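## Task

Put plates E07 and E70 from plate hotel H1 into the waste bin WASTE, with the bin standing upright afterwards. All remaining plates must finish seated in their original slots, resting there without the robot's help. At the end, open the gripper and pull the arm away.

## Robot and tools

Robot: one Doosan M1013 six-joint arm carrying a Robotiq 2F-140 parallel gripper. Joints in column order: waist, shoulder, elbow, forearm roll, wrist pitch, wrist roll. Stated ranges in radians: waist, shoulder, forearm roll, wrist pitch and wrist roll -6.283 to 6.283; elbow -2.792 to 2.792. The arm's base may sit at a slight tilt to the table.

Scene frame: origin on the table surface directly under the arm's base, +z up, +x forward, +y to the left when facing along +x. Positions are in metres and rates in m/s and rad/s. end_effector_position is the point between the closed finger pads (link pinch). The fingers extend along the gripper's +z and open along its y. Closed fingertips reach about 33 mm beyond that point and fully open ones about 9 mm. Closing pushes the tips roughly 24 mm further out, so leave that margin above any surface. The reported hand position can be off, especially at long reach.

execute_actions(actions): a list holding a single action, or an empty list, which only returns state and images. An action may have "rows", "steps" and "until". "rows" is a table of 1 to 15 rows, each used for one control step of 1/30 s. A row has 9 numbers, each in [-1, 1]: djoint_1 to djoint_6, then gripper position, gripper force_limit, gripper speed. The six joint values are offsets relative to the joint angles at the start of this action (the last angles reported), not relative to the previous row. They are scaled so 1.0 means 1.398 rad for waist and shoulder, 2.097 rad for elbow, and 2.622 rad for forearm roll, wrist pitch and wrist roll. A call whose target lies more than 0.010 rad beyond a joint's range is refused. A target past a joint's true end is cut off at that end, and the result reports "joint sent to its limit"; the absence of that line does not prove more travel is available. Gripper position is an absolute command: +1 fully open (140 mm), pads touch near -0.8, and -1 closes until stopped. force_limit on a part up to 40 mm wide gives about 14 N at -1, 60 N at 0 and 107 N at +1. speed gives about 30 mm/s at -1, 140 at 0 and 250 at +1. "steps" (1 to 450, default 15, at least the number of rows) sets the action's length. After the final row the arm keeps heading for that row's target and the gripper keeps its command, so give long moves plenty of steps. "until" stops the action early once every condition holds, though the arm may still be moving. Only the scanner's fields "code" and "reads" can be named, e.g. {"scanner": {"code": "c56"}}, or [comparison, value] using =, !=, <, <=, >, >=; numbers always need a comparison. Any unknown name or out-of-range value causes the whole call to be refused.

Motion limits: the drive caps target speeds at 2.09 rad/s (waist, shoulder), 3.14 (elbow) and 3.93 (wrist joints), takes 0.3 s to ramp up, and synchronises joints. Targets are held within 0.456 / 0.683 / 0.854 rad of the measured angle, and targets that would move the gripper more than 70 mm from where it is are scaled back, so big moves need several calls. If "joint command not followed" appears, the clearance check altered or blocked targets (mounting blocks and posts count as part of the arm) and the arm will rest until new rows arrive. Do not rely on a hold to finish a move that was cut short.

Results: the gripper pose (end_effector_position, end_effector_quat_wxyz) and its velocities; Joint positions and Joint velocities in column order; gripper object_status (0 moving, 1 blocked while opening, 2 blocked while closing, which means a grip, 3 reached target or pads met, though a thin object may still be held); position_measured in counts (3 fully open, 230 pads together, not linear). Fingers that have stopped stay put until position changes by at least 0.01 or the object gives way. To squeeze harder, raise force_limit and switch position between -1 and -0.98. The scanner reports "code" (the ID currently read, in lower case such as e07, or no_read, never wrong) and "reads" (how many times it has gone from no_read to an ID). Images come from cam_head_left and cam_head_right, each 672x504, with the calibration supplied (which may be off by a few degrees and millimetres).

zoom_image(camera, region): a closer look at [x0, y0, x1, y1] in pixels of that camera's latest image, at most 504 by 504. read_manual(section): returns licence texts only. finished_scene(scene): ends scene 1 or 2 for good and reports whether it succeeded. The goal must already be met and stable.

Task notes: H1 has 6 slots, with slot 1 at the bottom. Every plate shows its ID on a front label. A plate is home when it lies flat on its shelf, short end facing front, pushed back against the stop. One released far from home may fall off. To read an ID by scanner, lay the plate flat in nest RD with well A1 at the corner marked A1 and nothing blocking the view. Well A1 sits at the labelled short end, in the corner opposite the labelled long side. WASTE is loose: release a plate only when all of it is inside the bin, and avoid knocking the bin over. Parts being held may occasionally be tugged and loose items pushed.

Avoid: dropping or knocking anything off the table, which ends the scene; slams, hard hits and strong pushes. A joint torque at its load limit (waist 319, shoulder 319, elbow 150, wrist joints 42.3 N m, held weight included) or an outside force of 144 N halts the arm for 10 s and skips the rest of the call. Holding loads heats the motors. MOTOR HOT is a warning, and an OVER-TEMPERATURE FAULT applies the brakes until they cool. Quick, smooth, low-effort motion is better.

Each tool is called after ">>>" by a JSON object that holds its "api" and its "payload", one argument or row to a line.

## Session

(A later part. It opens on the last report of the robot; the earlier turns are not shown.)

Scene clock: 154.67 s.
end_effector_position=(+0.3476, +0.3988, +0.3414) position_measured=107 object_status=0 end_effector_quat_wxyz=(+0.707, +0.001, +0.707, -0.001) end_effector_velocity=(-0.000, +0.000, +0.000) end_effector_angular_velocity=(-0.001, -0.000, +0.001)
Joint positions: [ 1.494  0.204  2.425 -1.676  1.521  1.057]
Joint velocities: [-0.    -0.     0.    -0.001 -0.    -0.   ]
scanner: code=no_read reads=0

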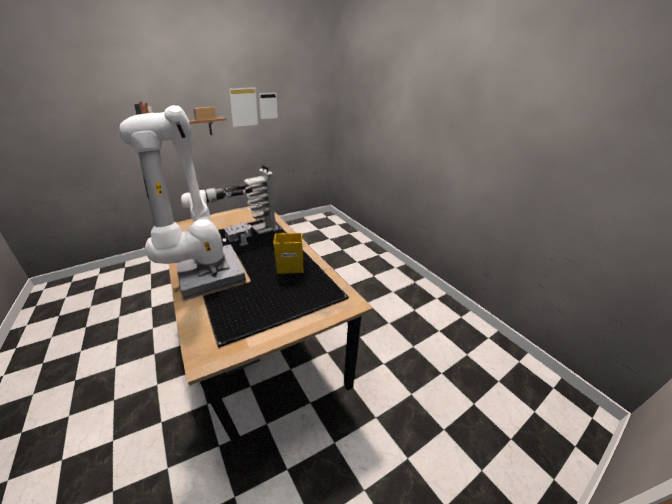

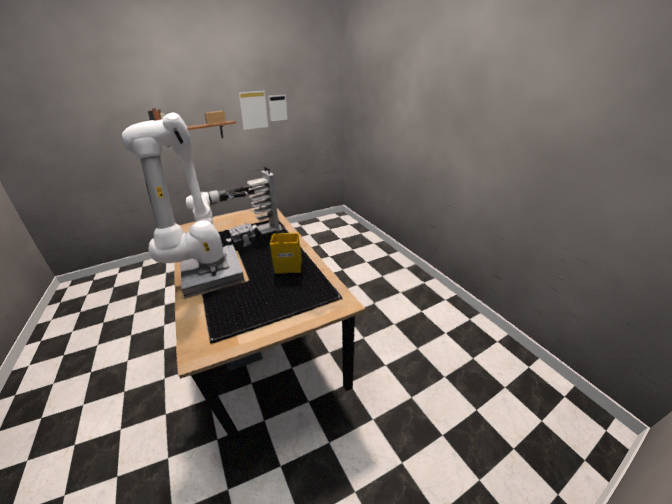

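>>> {"api": "execute_actions", "payload": {
  "actions": [
    {"rows": [[0, -0.0153, -0.0025, 0.0006, -0.001, -0.0102, -1, 0.6, -0.5]], "steps": 11}
  ]
}}

>>> {"api": "execute_actions", "payload": {
  "actions": [
    {"rows": [[0.1035, 0.0028, -0.0019, 0.0473, 0.0283, -0.0011, -1, 0.6, -0.5]], "steps": 14}
  ]
}}

>>> {"api": "execute_actions", "payload": {
  "actions": [
    {"rows": [[0.1551, 0.0187, -0.0165, 0.0709, 0.0428, 0.0018, -1, 0.6, -0.5]], "steps": 17}
  ]
}}

>>> {"api": "zoom_image", "payload": {
  "camera": "cam_head_left",
  "region": [195, 150, 285, 240]
}}

Scene clock: 159.63 s.
end_effector_position=(+0.3477, +0.3986, +0.3514) position_measured=108 object_status=2 end_effector_quat_wxyz=(+0.707, +0.001, +0.707, -0.002) end_effector_velocity=(+0.000, +0.001, +0.001) end_effector_angular_velocity=(+0.003, +0.000, +0.000)
Joint positions: [ 1.494  0.183  2.42  -1.674  1.518  1.03 ]
Joint velocities: [ 0.    -0.    -0.002 -0.    -0.     0.001]
scanner: code=no_read reads=0

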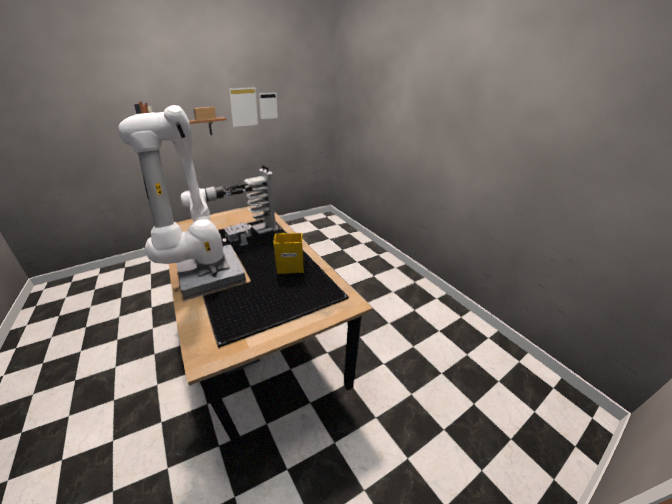

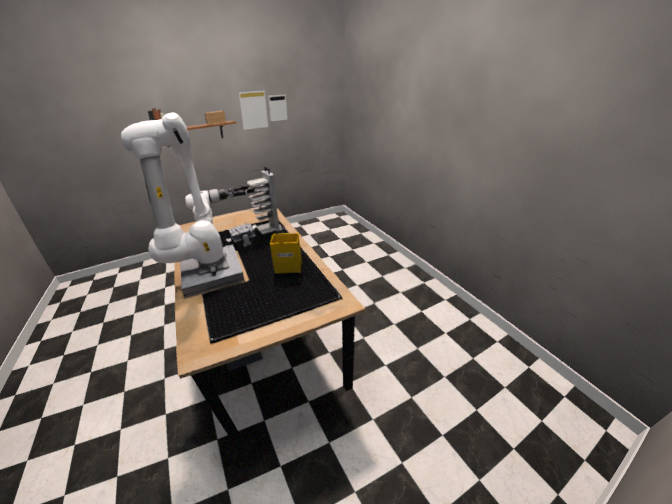

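Scene clock: 160.10 s.
end_effector_position=(+0.2897, +0.3989, +0.3515) position_measured=108 object_status=2 end_effector_quat_wxyz=(+0.707, +0.001, +0.707, -0.001) end_effector_velocity=(+0.000, -0.001, +0.000) end_effector_angular_velocity=(-0.002, -0.001, -0.002)
Joint positions: [ 1.639  0.186  2.416 -1.55   1.592  1.027]
Joint velocities: [-0.    -0.     0.001  0.001  0.002 -0.   ]
scanner: code=no_read reads=0

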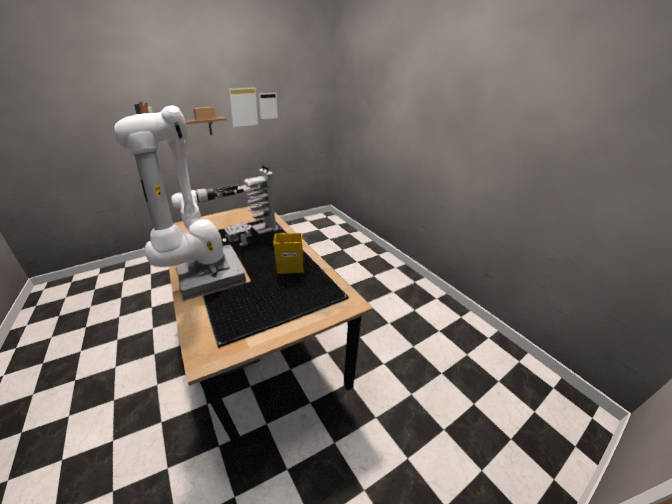

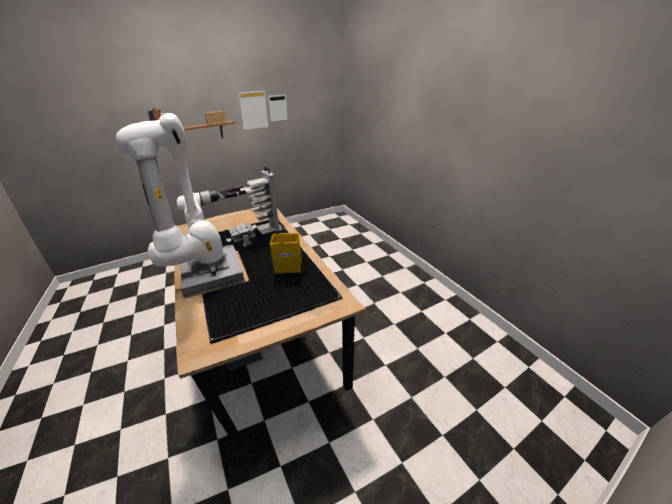

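Scene clock: 160.67 s.
end_effector_position=(+0.1996, +0.3993, +0.3514) position_measured=108 object_status=2 end_effector_quat_wxyz=(+0.708, +0.001, +0.707, -0.001) end_effector_velocity=(-0.000, -0.000, +0.000) end_effector_angular_velocity=(+0.000, -0.000, -0.002)
Joint positions: [ 1.856  0.213  2.382 -1.365  1.704  1.032]
Joint velocities: [-0.    -0.    -0.     0.001  0.001  0.   ]
scanner: code=no_read reads=0

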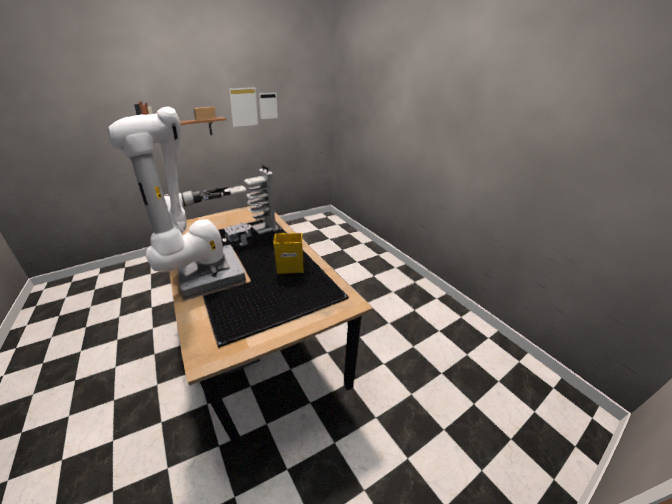

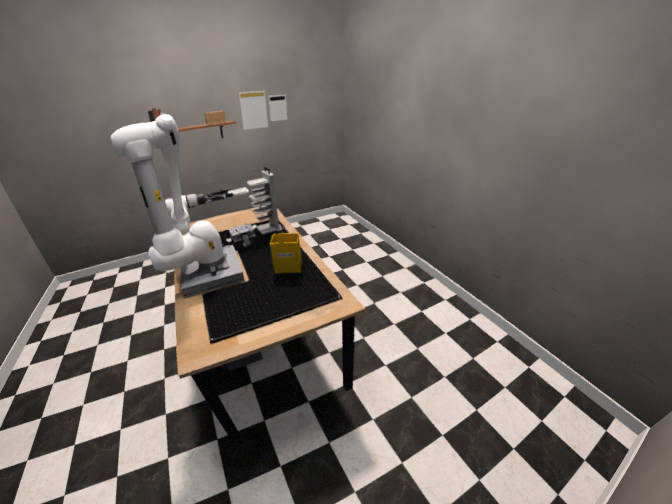

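Region (195, 150, 285, 240) of cam_head_left's 672x504 image, scaled by 5.600, with more detail than that image has.

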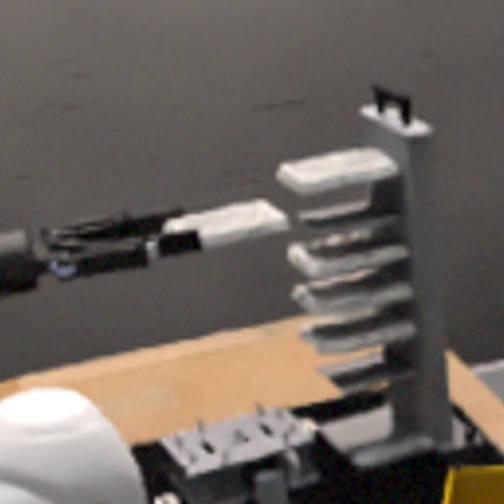

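>>> {"api": "execute_actions", "payload": {
  "actions": [
    {"rows": [[0, -0.295, -0.182, -0.669, 0.151, 0.784, -1, 0.6, -0.5]], "steps": 30}
  ]
}}

Scene clock: 163.27 s.
end_effector_position=(+0.0586, +0.4435, +0.8739) position_measured=108 object_status=2 end_effector_quat_wxyz=(+0.485, +0.253, +0.183, +0.817) end_effector_velocity=(-0.282, -0.172, +0.409) end_effector_angular_velocity=(+1.705, -0.982, +1.624)
Joint positions: [ 1.856 -0.095  2.097 -2.449  2.     2.125]
Joint velocities: [ 0.    -0.204 -0.187 -1.293  0.194  1.497]
scanner: code=no_read reads=0

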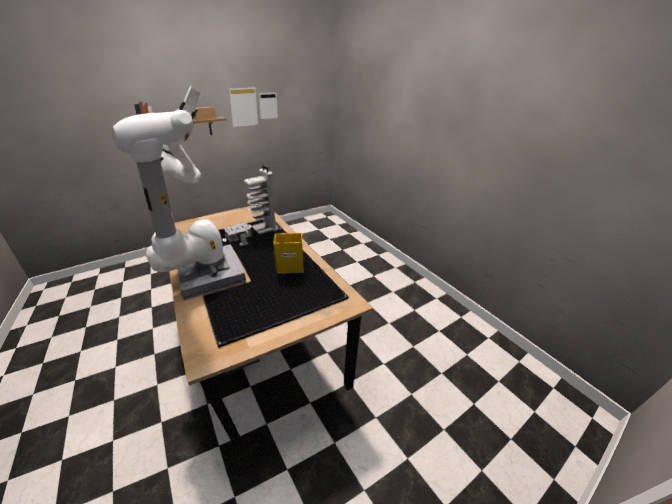

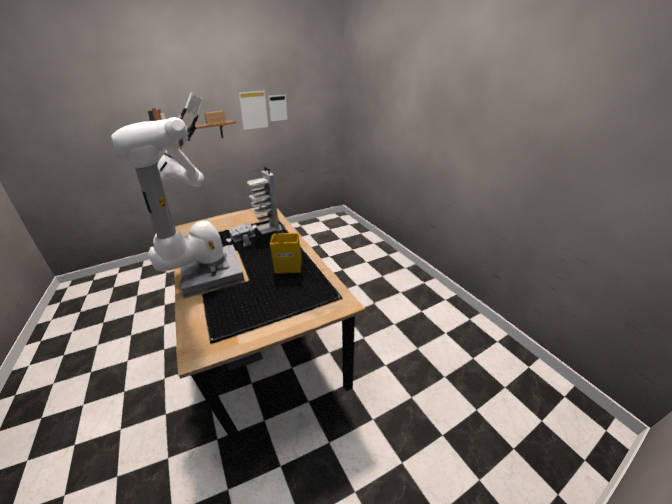

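>>> {"api": "execute_actions", "payload": {
  "actions": [
    {"rows": [[-1, -0.075, -0.046, -0.2555, 0.038, 0.367, -1, 0.6, -0.5]], "steps": 33}
  ]
}}

>>> {"api": "execute_actions", "payload": {
  "actions": [
    {"rows": [[-1, 0.1, -0.06, 0, 0, 0, -1, 0.6, -0.5]], "steps": 30}
  ]
}}

Scene clock: 166.67 s.
end_effector_position=(+0.2849, +0.1650, +1.0161) position_measured=108 object_status=2 end_effector_quat_wxyz=(+0.551, -0.059, -0.134, +0.822) end_effector_velocity=(+0.112, -0.210, +0.006) end_effector_angular_velocity=(-0.080, -0.073, -0.681)
Joint positions: [ 0.505 -0.199  2.001 -3.114  2.099  3.081]
Joint velocities: [-0.798 -0.011 -0.01  -0.072  0.01   0.105]
scanner: code=no_read reads=0

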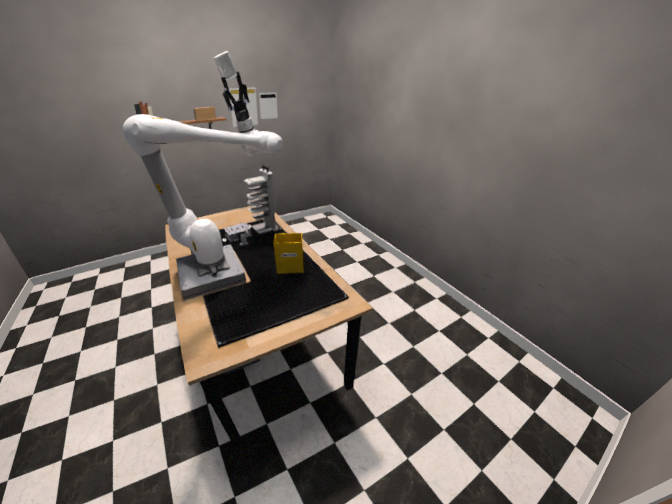

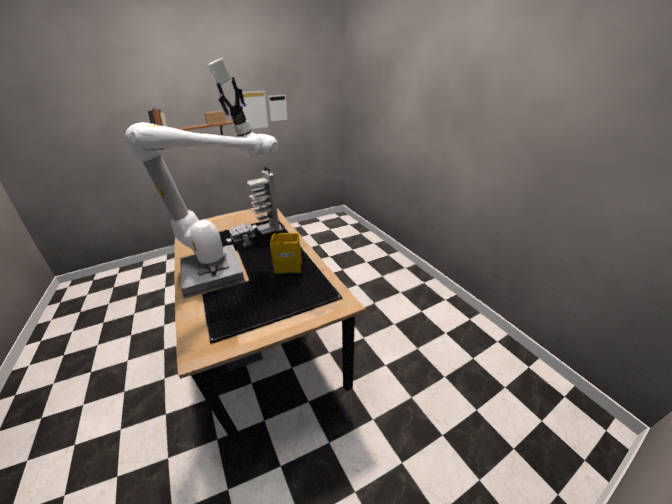

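Scene clock: 167.67 s.
end_effector_position=(+0.3497, -0.2228, +1.0192) position_measured=108 object_status=2 end_effector_quat_wxyz=(+0.899, -0.115, -0.076, +0.415) end_effector_velocity=(-0.223, -0.391, +0.000) end_effector_angular_velocity=(-0.005, +0.005, -1.102)
Joint positions: [-0.592 -0.069  1.884 -3.115  2.099  3.081]
Joint velocities: [-1.1    0.037 -0.034  0.001  0.001 -0.001]
scanner: code=no_read reads=0

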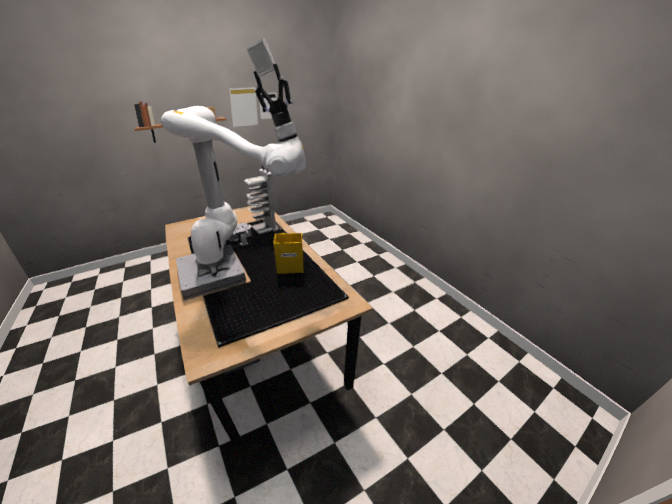

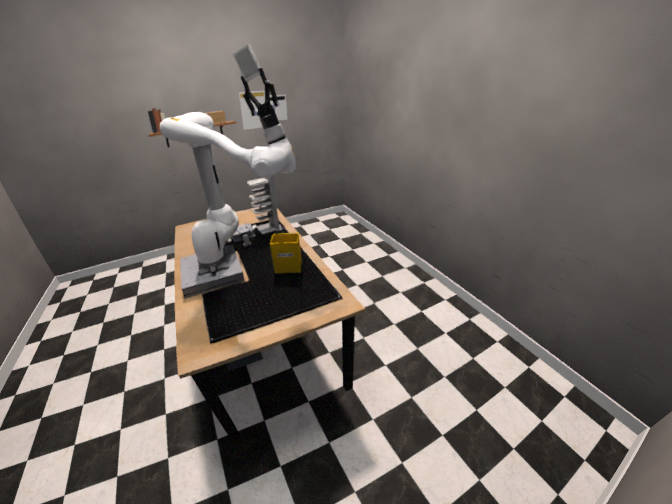

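>>> {"api": "execute_actions", "payload": {
  "actions": [
    {"rows": [[-0.6116, 0.6924, -0.4473, 0, -0.1152, -0.1144, -1, 0.6, -0.5]], "steps": 52}
  ]
}}

>>> {"api": "zoom_image", "payload": {
  "camera": "cam_head_left",
  "region": [280, 125, 330, 175]
}}

>>> {"api": "zoom_image", "payload": {
  "camera": "cam_head_right",
  "region": [210, 130, 260, 180]
}}

Scene clock: 171.17 s.
end_effector_position=(+0.1145, -1.0362, +0.7825) position_measured=108 object_status=2 end_effector_quat_wxyz=(+0.989, +0.027, -0.004, -0.143) end_effector_velocity=(+0.000, -0.001, -0.000) end_effector_angular_velocity=(+0.003, +0.000, -0.001)
Joint positions: [-1.447  0.899  0.946 -3.115  1.797  2.781]
Joint velocities: [ 0.    -0.     0.001  0.    -0.002 -0.001]
scanner: code=no_read reads=0

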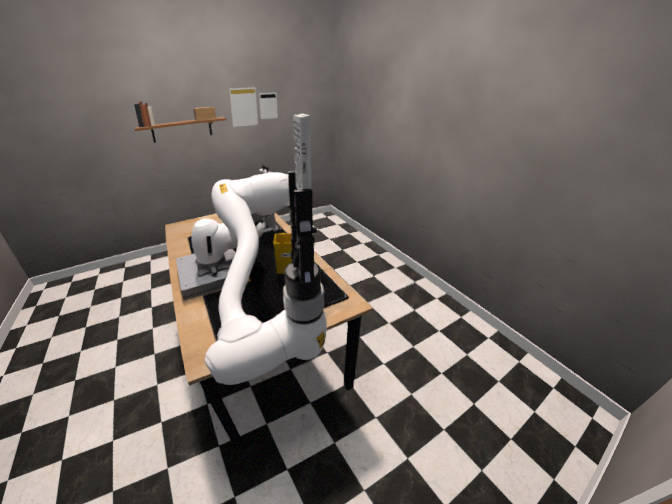

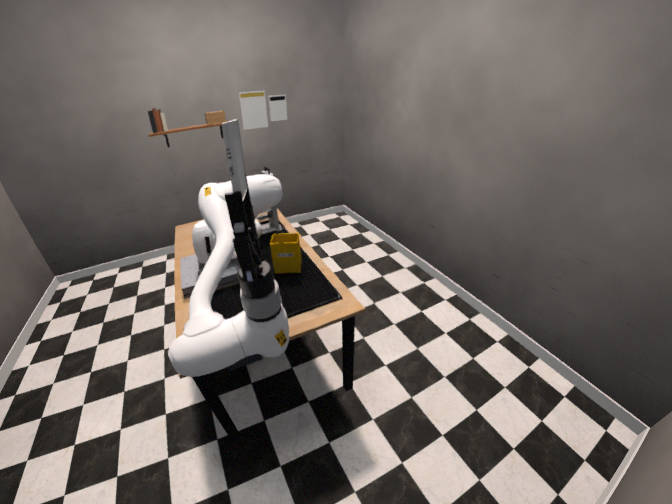

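Region (280, 125, 330, 175) of cam_head_left's 672x504 image, scaled by 10.080, with more detail than that image has.

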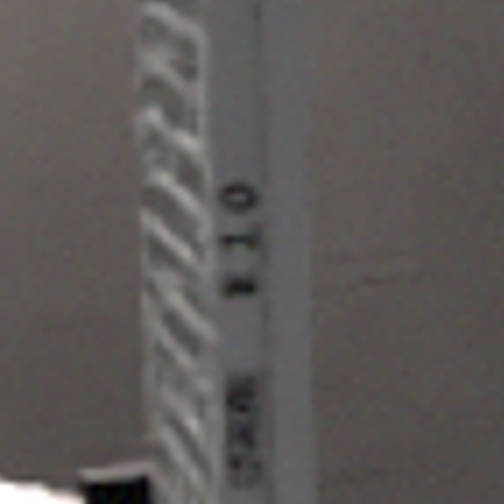

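Region (210, 130, 260, 180) of cam_head_right's 672x504 image, scaled by 10.080, with more detail than that image has.

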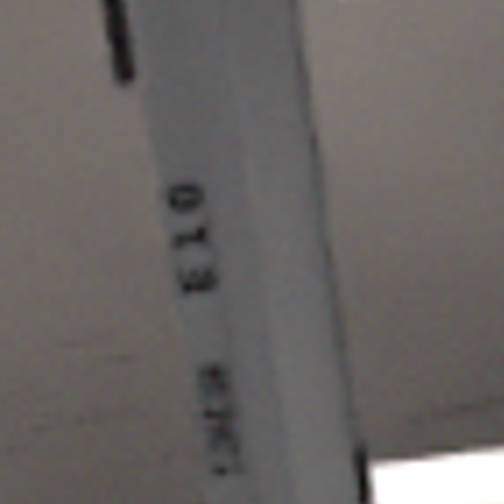

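>>> {"api": "execute_actions", "payload": {
  "actions": [
    {"rows": [[1, -0.786, 0.5026, 0, 0.1156, 0, -1, 0.6, -0.5]], "steps": 58}
  ]
}}

>>> {"api": "execute_actions", "payload": {
  "actions": [
    {"rows": [[1, 0, 0, 0, 0, -0.667, -1, 0.6, -0.5]], "steps": 32}
  ]
}}

Scene clock: 174.73 s.
end_effector_position=(+0.3897, -0.0867, +1.0083) position_measured=108 object_status=2 end_effector_quat_wxyz=(+0.890, -0.072, -0.097, +0.440) end_effector_velocity=(-0.239, +0.439, +0.051) end_effector_angular_velocity=(-0.063, -0.240, +0.905)
Joint positions: [-0.239 -0.107  1.944 -3.115  2.086  2.781]
Joint velocities: [ 0.907 -0.446  0.266 -0.     0.066  0.001]
scanner: code=no_read reads=0

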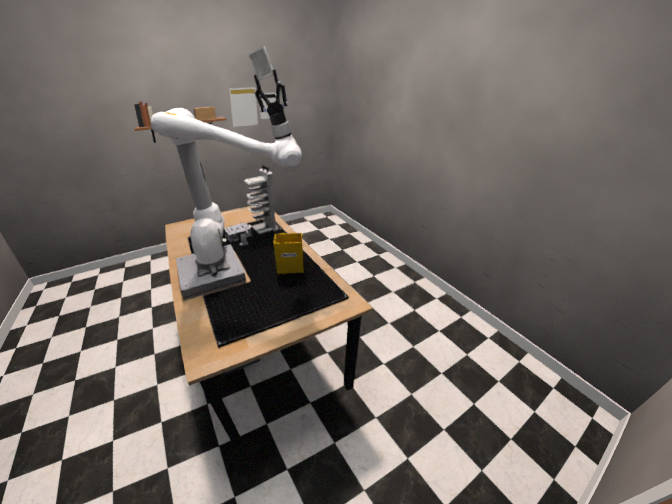

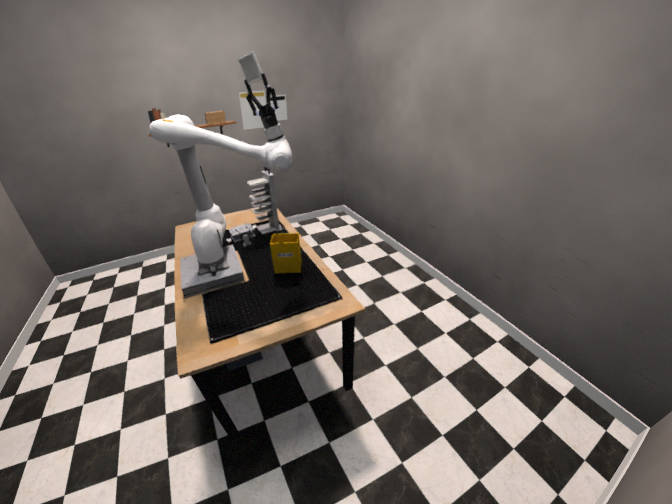

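Scene clock: 175.80 s.
end_effector_position=(+0.2175, +0.3257, +1.0113) position_measured=108 object_status=2 end_effector_quat_wxyz=(+0.959, +0.089, -0.087, +0.256) end_effector_velocity=(-0.370, +0.245, +0.002) end_effector_angular_velocity=(+0.107, +0.184, +0.309)
Joint positions: [ 0.975 -0.109  1.945 -3.115  2.086  1.172]
Joint velocities: [ 1.137  0.01  -0.004 -0.    -0.001 -0.855]
scanner: code=no_read reads=0

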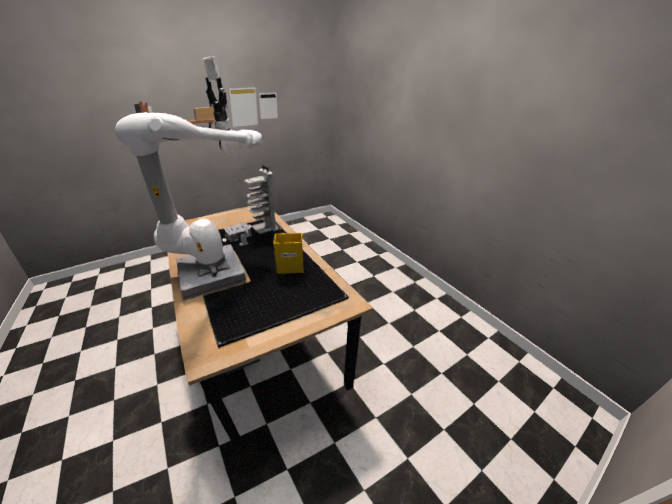

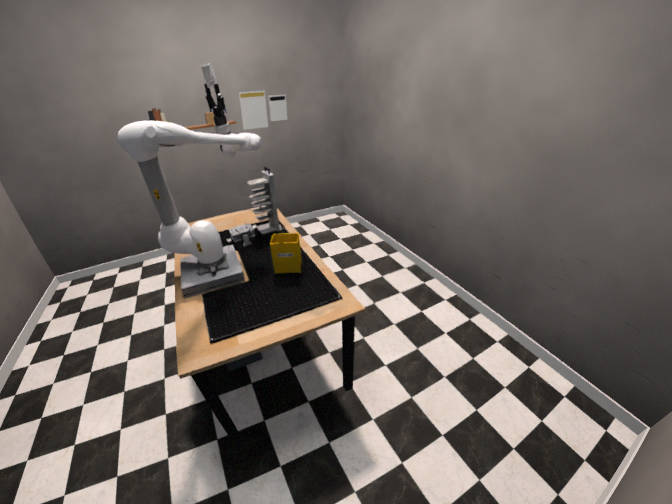

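>>> {"api": "execute_actions", "payload": {
  "actions": []
}}

Scene clock: 180.40 s.
end_effector_position=(+0.1698, +0.3528, +1.0115) position_measured=108 object_status=2 end_effector_quat_wxyz=(+0.954, +0.100, -0.076, +0.272) end_effector_velocity=(-0.000, -0.000, -0.000) end_effector_angular_velocity=(+0.000, -0.000, -0.001)
Joint positions: [ 1.116 -0.107  1.944 -3.115  2.086  1.065]
Joint velocities: [-0.     0.     0.    -0.     0.001 -0.   ]
scanner: code=no_read reads=0

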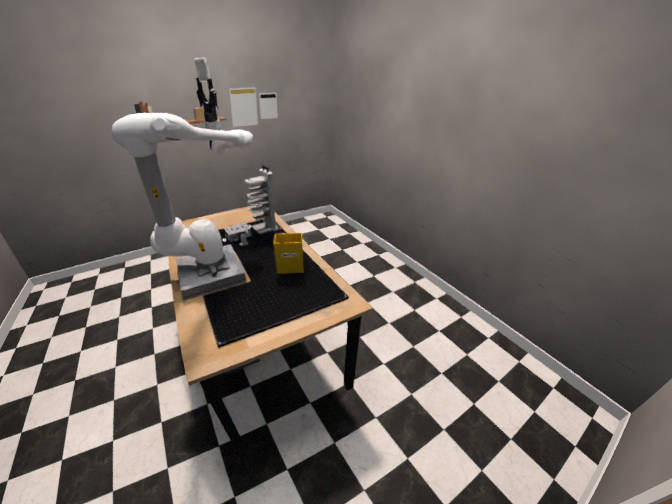

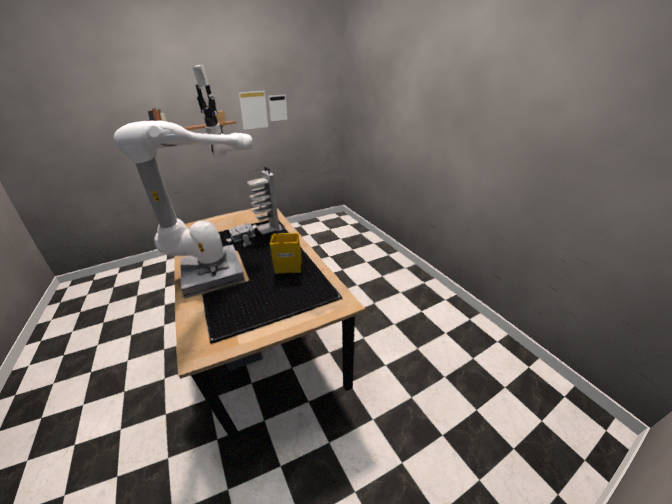

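>>> {"api": "execute_actions", "payload": {
  "actions": [
    {"rows": [[0.5293,0,0,0,0,-0.0126,-1,0.6,-0.5]], "steps": 27}
  ]
}}

Scene clock: 183.70 s.
end_effector_position=(-0.1131, +0.3696, +1.0135) position_measured=108 object_status=2 end_effector_quat_wxyz=(+0.800, +0.123, -0.035, +0.586) end_effector_velocity=(+0.000, +0.000, +0.000) end_effector_angular_velocity=(-0.000, +0.000, +0.002)
Joint positions: [ 1.856 -0.107  1.944 -3.115  2.086  1.032]
Joint velocities: [-0.    -0.    -0.     0.001 -0.001  0.002]
scanner: code=no_read reads=0

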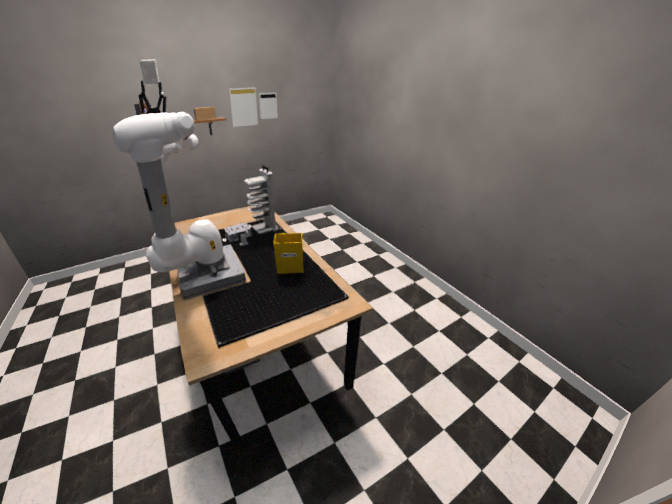

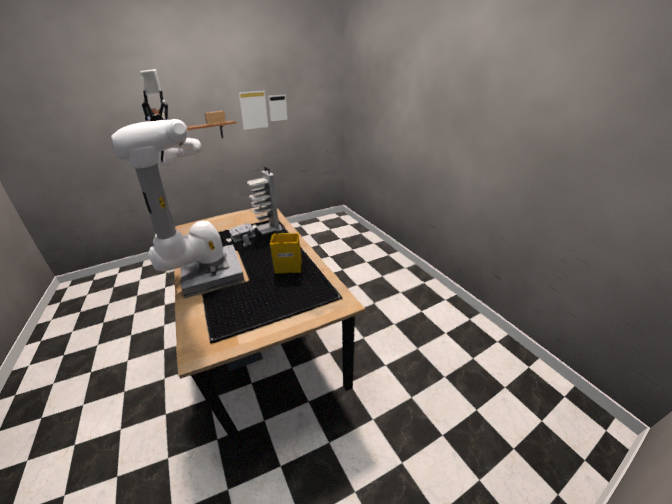

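>>> {"api": "execute_actions", "payload": {
  "actions": [
    {"rows": [[0,0.2289,0.2089,0.6674,-0.1457,0,-1,0.6,-0.5]], "steps": 60}
  ]
}}

Scene clock: 186.67 s.
end_effector_position=(+0.1999, +0.3990, +0.3511) position_measured=108 object_status=2 end_effector_quat_wxyz=(+0.708, +0.000, +0.707, -0.001) end_effector_velocity=(-0.000, +0.000, -0.000) end_effector_angular_velocity=(+0.000, +0.001, +0.001)
Joint positions: [ 1.856  0.213  2.383 -1.365  1.704  1.032]
Joint velocities: [ 0.     0.    -0.     0.    -0.001  0.   ]
scanner: code=no_read reads=0

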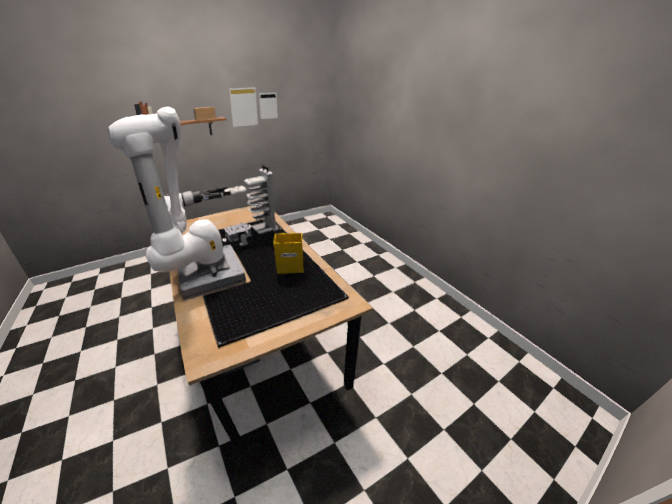

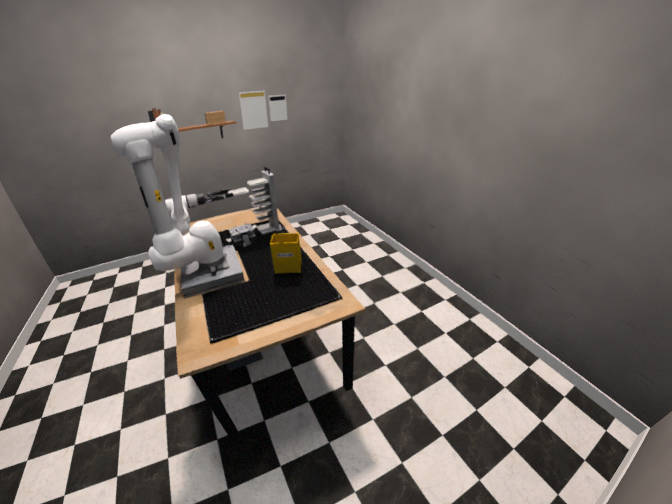

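>>> {"api": "zoom_image", "payload": {
  "camera": "cam_head_right",
  "region": [180, 160, 300, 250]
}}

Region (180, 160, 300, 250) of cam_head_right's 672x504 image, scaled by 4.200, with more detail than that image has; it fills the top 378 rows of this view, and the rest is white.

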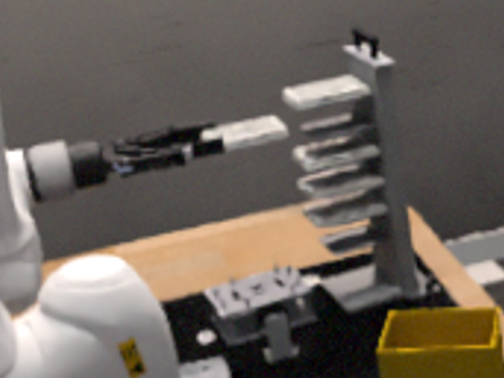

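>>> {"api": "execute_actions", "payload": {
  "actions": [
    {"rows": [[-0.1552,-0.0193,0.0157,-0.0706,-0.0427,-0.0019,-1,0.6,-0.5],[-0.1552,-0.0193,0.0157,-0.0706,-0.0427,-0.0019,-1,0.6,-0.5],[-0.1552,-0.0193,0.0157,-0.0706,-0.0427,-0.0019,-1,0.6,-0.5],[-0.1552,-0.0193,0.0157,-0.0706,-0.0427,-0.0019,-1,0.6,-0.5],[-0.1552,-0.0193,0.0157,-0.0706,-0.0427,-0.0019,-1,0.6,-0.5],[-0.1552,-0.0193,0.0157,-0.0706,-0.0427,-0.0019,-1,0.6,-0.5],[-0.1552,-0.0193,0.0157,-0.0706,-0.0427,-0.0019,-1,0.6,-0.5],[-0.1552,-0.0193,0.0157,-0.0706,-0.0427,-0.0019,-1,0.6,-0.5],[-0.1552,-0.0193,0.0157,-0.0706,-0.0427,-0.0019,-1,0.6,-0.5],[-0.175,-0.02,0.0163,-0.0797,-0.0481,-0.0017,-1,0.6,-0.5],[-0.195,-0.0205,0.0168,-0.0889,-0.0536,-0.0015,-1,0.6,-0.5],[-0.215,-0.021,0.0172,-0.098,-0.059,-0.0013,-1,0.6,-0.5],[-0.235,-0.0213,0.0174,-0.1072,-0.0645,-0.001,-1,0.6,-0.5],[-0.2554,-0.0215,0.0176,-0.1163,-0.0699,-0.0008,-1,0.6,-0.5]], "steps": 26}
  ]
}}

Scene clock: 192.17 s.
end_effector_position=(+0.3460, +0.3986, +0.3517) position_measured=108 object_status=2 end_effector_quat_wxyz=(+0.707, +0.001, +0.707, -0.002) end_effector_velocity=(+0.000, +0.001, +0.000) end_effector_angular_velocity=(+0.000, +0.001, +0.001)
Joint positions: [ 1.499  0.183  2.419 -1.67   1.521  1.03 ]
Joint velocities: [ 0.     0.    -0.001 -0.    -0.001 -0.001]
scanner: code=no_read reads=0

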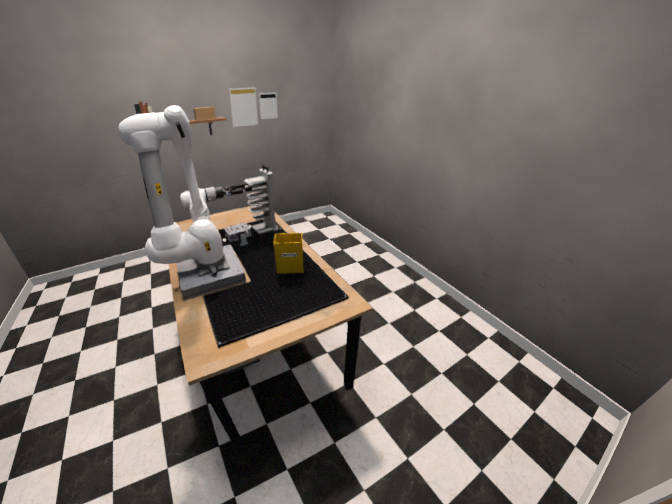

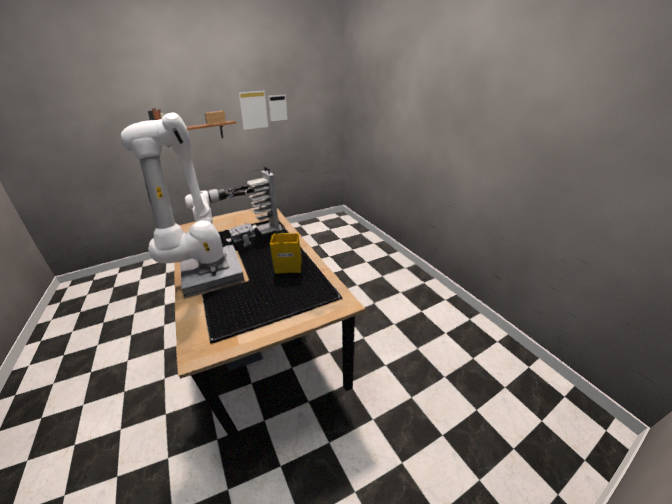

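>>> {"api": "execute_actions", "payload": {
  "actions": [
    {"rows": [[-0.0044,0.0141,0.0027,-0.0027,-0.0002,0.0095,-1,0.6,-0.5],[-0.0044,0.0141,0.0027,-0.0027,-0.0002,0.0095,-1,0.6,-0.5],[-0.0044,0.0141,0.0027,-0.0027,-0.0002,0.0095,-1,0.6,-0.5],[-0.0044,0.0141,0.0027,-0.0027,-0.0002,0.0095,-1,0.6,-0.5],[-0.0044,0.0141,0.0027,-0.0027,-0.0002,0.0095,-1,0.6,-0.5],[-0.0044,0.0141,0.0027,-0.0027,-0.0002,0.0095,-1,0.6,-0.5],[-0.0044,0.0141,0.0027,-0.0027,-0.0002,0.0095,-1,0.6,-0.5],[-0.0044,0.0141,0.0027,-0.0027,-0.0002,0.0095,-1,0.6,-0.5],[-0.0044,0.0141,0.0027,-0.0027,-0.0002,0.0095,-1,0.6,-0.5],[-0.0044,0.0141,0.0027,-0.0027,-0.0002,0.0095,0.6,0.6,0]], "steps": 22}
  ]
}}

>>> {"api": "zoom_image", "payload": {
  "camera": "cam_head_right",
  "region": [200, 160, 300, 240]
}}

Scene clock: 195.37 s.
end_effector_position=(+0.3486, +0.3985, +0.3423) position_measured=53 object_status=0 end_effector_quat_wxyz=(+0.708, +0.001, +0.707, -0.002) end_effector_velocity=(-0.000, -0.001, -0.000) end_effector_angular_velocity=(-0.003, -0.000, -0.001)
Joint positions: [ 1.492  0.202  2.425 -1.677  1.52   1.055]
Joint velocities: [ 0.     0.     0.002  0.001  0.001 -0.001]
scanner: code=no_read reads=0

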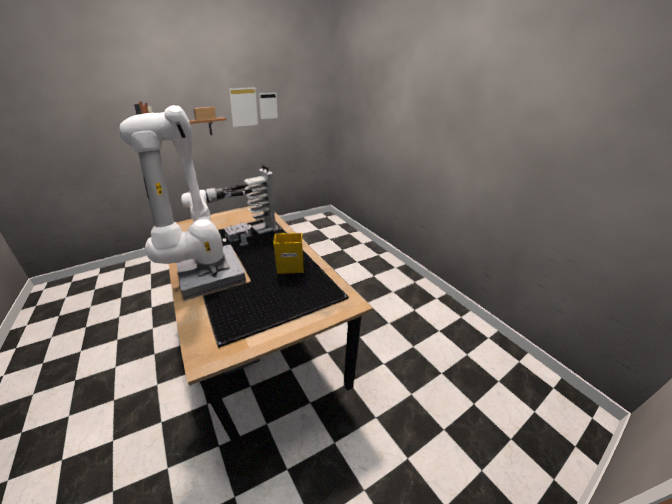

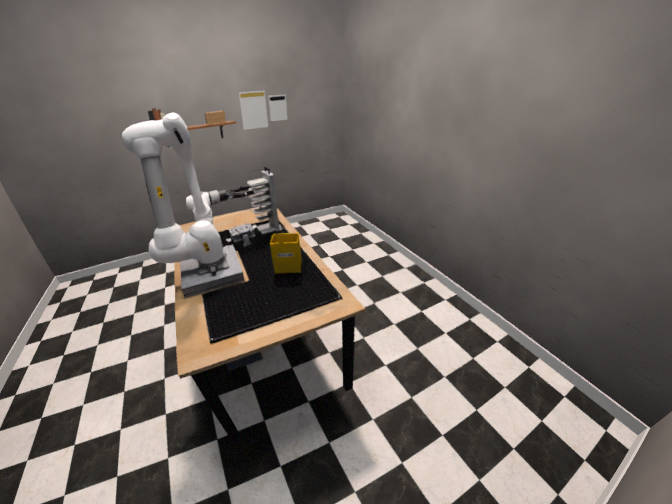

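Region (200, 160, 300, 240) of cam_head_right's 672x504 image, scaled by 5.040, with more detail than that image has; it fills the top 403 rows of this view, and the rest is white.

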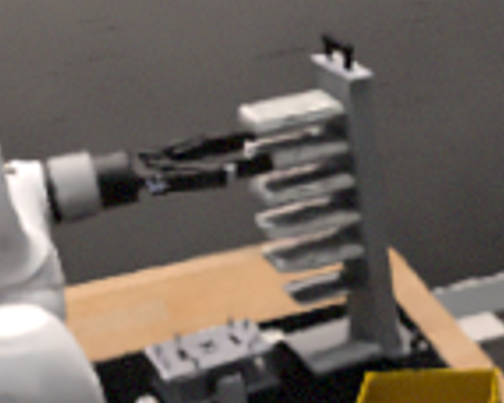

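>>> {"api": "execute_actions", "payload": {
  "actions": [
    {"rows": [[0.0016,0.0853,0.0106,-0.0019,0.006,0.0539,0.6,0.6,0]], "steps": 15}
  ]
}}

>>> {"api": "zoom_image", "payload": {
  "camera": "cam_head_right",
  "region": [220, 165, 290, 235]
}}

Scene clock: 199.53 s.
end_effector_position=(+0.3473, +0.3990, +0.2893) position_measured=53 object_status=3 end_effector_quat_wxyz=(+0.708, +0.001, +0.707, -0.001) end_effector_velocity=(-0.000, -0.001, -0.000) end_effector_angular_velocity=(-0.002, +0.000, -0.000)
Joint positions: [ 1.494  0.321  2.447 -1.682  1.536  1.196]
Joint velocities: [-0.    -0.     0.002  0.    -0.    -0.001]
scanner: code=no_read reads=0

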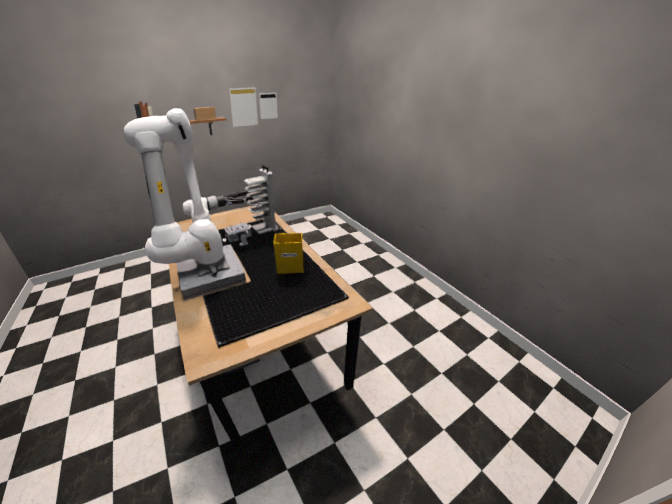

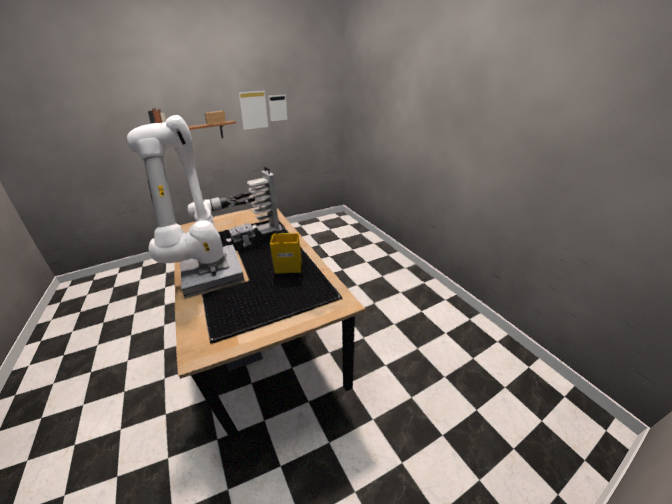

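Region (220, 165, 290, 235) of cam_head_right's 672x504 image, scaled by 7.200, with more detail than that image has.

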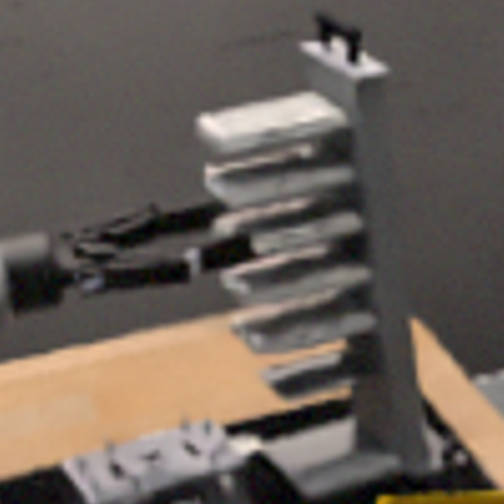

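>>> {"api": "execute_actions", "payload": {
  "actions": [
    {"rows": [[-0.0013,0,0,-0.0006,-0.0003,0,-1,0.6,-0.5]], "steps": 18}
  ]
}}

Scene clock: 201.30 s.
end_effector_position=(+0.3480, +0.3988, +0.2891) position_measured=108 object_status=0 end_effector_quat_wxyz=(+0.707, +0.001, +0.707, -0.001) end_effector_velocity=(+0.000, +0.001, +0.001) end_effector_angular_velocity=(+0.002, -0.000, +0.001)
Joint positions: [ 1.493  0.322  2.447 -1.683  1.535  1.196]
Joint velocities: [-0.    -0.    -0.002 -0.001 -0.    -0.   ]
scanner: code=no_read reads=0

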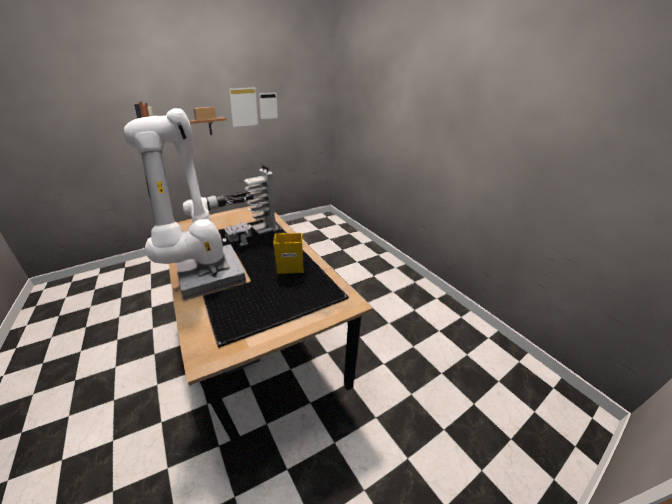

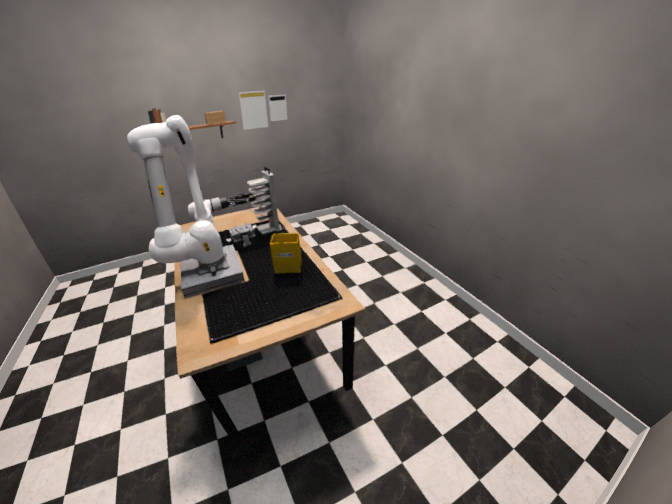

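>>> {"api": "execute_actions", "payload": {
  "actions": [
    {"rows": [[0,-0.0167,-0.0016,0.0004,-0.0011,-0.0101,-1,0.6,-0.5],[0,-0.0167,-0.0016,0.0004,-0.0011,-0.0101,-1,0.6,-0.5],[0,-0.0167,-0.0016,0.0004,-0.0011,-0.0101,-1,0.6,-0.5],[0,-0.0167,-0.0016,0.0004,-0.0011,-0.0101,-1,0.6,-0.5],[0,-0.0167,-0.0016,0.0004,-0.0011,-0.0101,-1,0.6,-0.5],[0,-0.0167,-0.0016,0.0004,-0.0011,-0.0101,-1,0.6,-0.5],[0.1048,-0.0143,-0.0036,0.0518,0.0206,-0.0113,-1,0.6,-0.5],[0.1048,-0.0143,-0.0036,0.0518,0.0206,-0.0113,-1,0.6,-0.5],[0.1048,-0.0143,-0.0036,0.0518,0.0206,-0.0113,-1,0.6,-0.5],[0.1048,-0.0143,-0.0036,0.0518,0.0206,-0.0113,-1,0.6,-0.5],[0.1048,-0.0143,-0.0036,0.0518,0.0206,-0.0113,-1,0.6,-0.5],[0.1048,-0.0143,-0.0036,0.0518,0.0206,-0.0113,-1,0.6,-0.5],[0.18,-0.009,-0.01,0.089,0.0365,-0.012,-1,0.6,-0.5],[0.18,-0.009,-0.01,0.089,0.0365,-0.012,-1,0.6,-0.5],[0.2599,0.0006,-0.0206,0.1277,0.0538,-0.0128,-1,0.6,-0.5]], "steps": 24}
  ]
}}

Scene clock: 221.27 s.
end_effector_position=(+0.1993, +0.3994, +0.2991) position_measured=109 object_status=2 end_effector_quat_wxyz=(+0.708, +0.001, +0.707, -0.001) end_effector_velocity=(+0.000, -0.001, -0.000) end_effector_angular_velocity=(-0.000, -0.000, -0.002)
Joint positions: [ 1.856  0.322  2.404 -1.349  1.676  1.163]
Joint velocities: [-0.     0.     0.     0.002  0.001  0.001]
scanner: code=no_read reads=0

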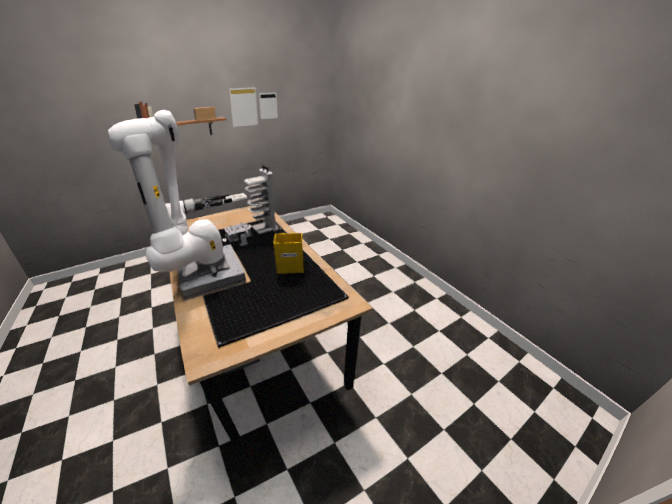

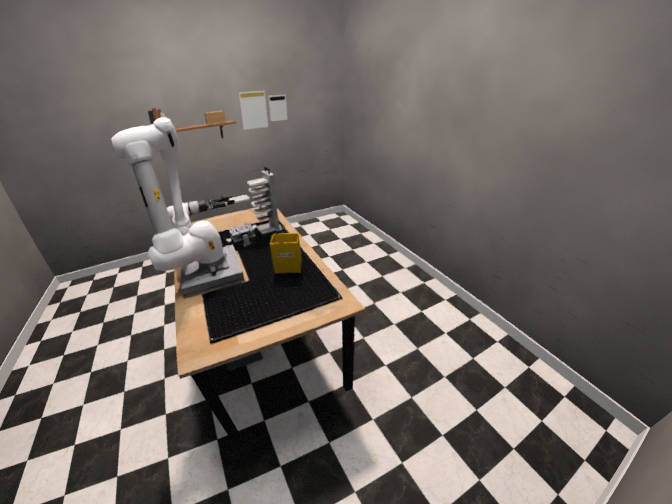

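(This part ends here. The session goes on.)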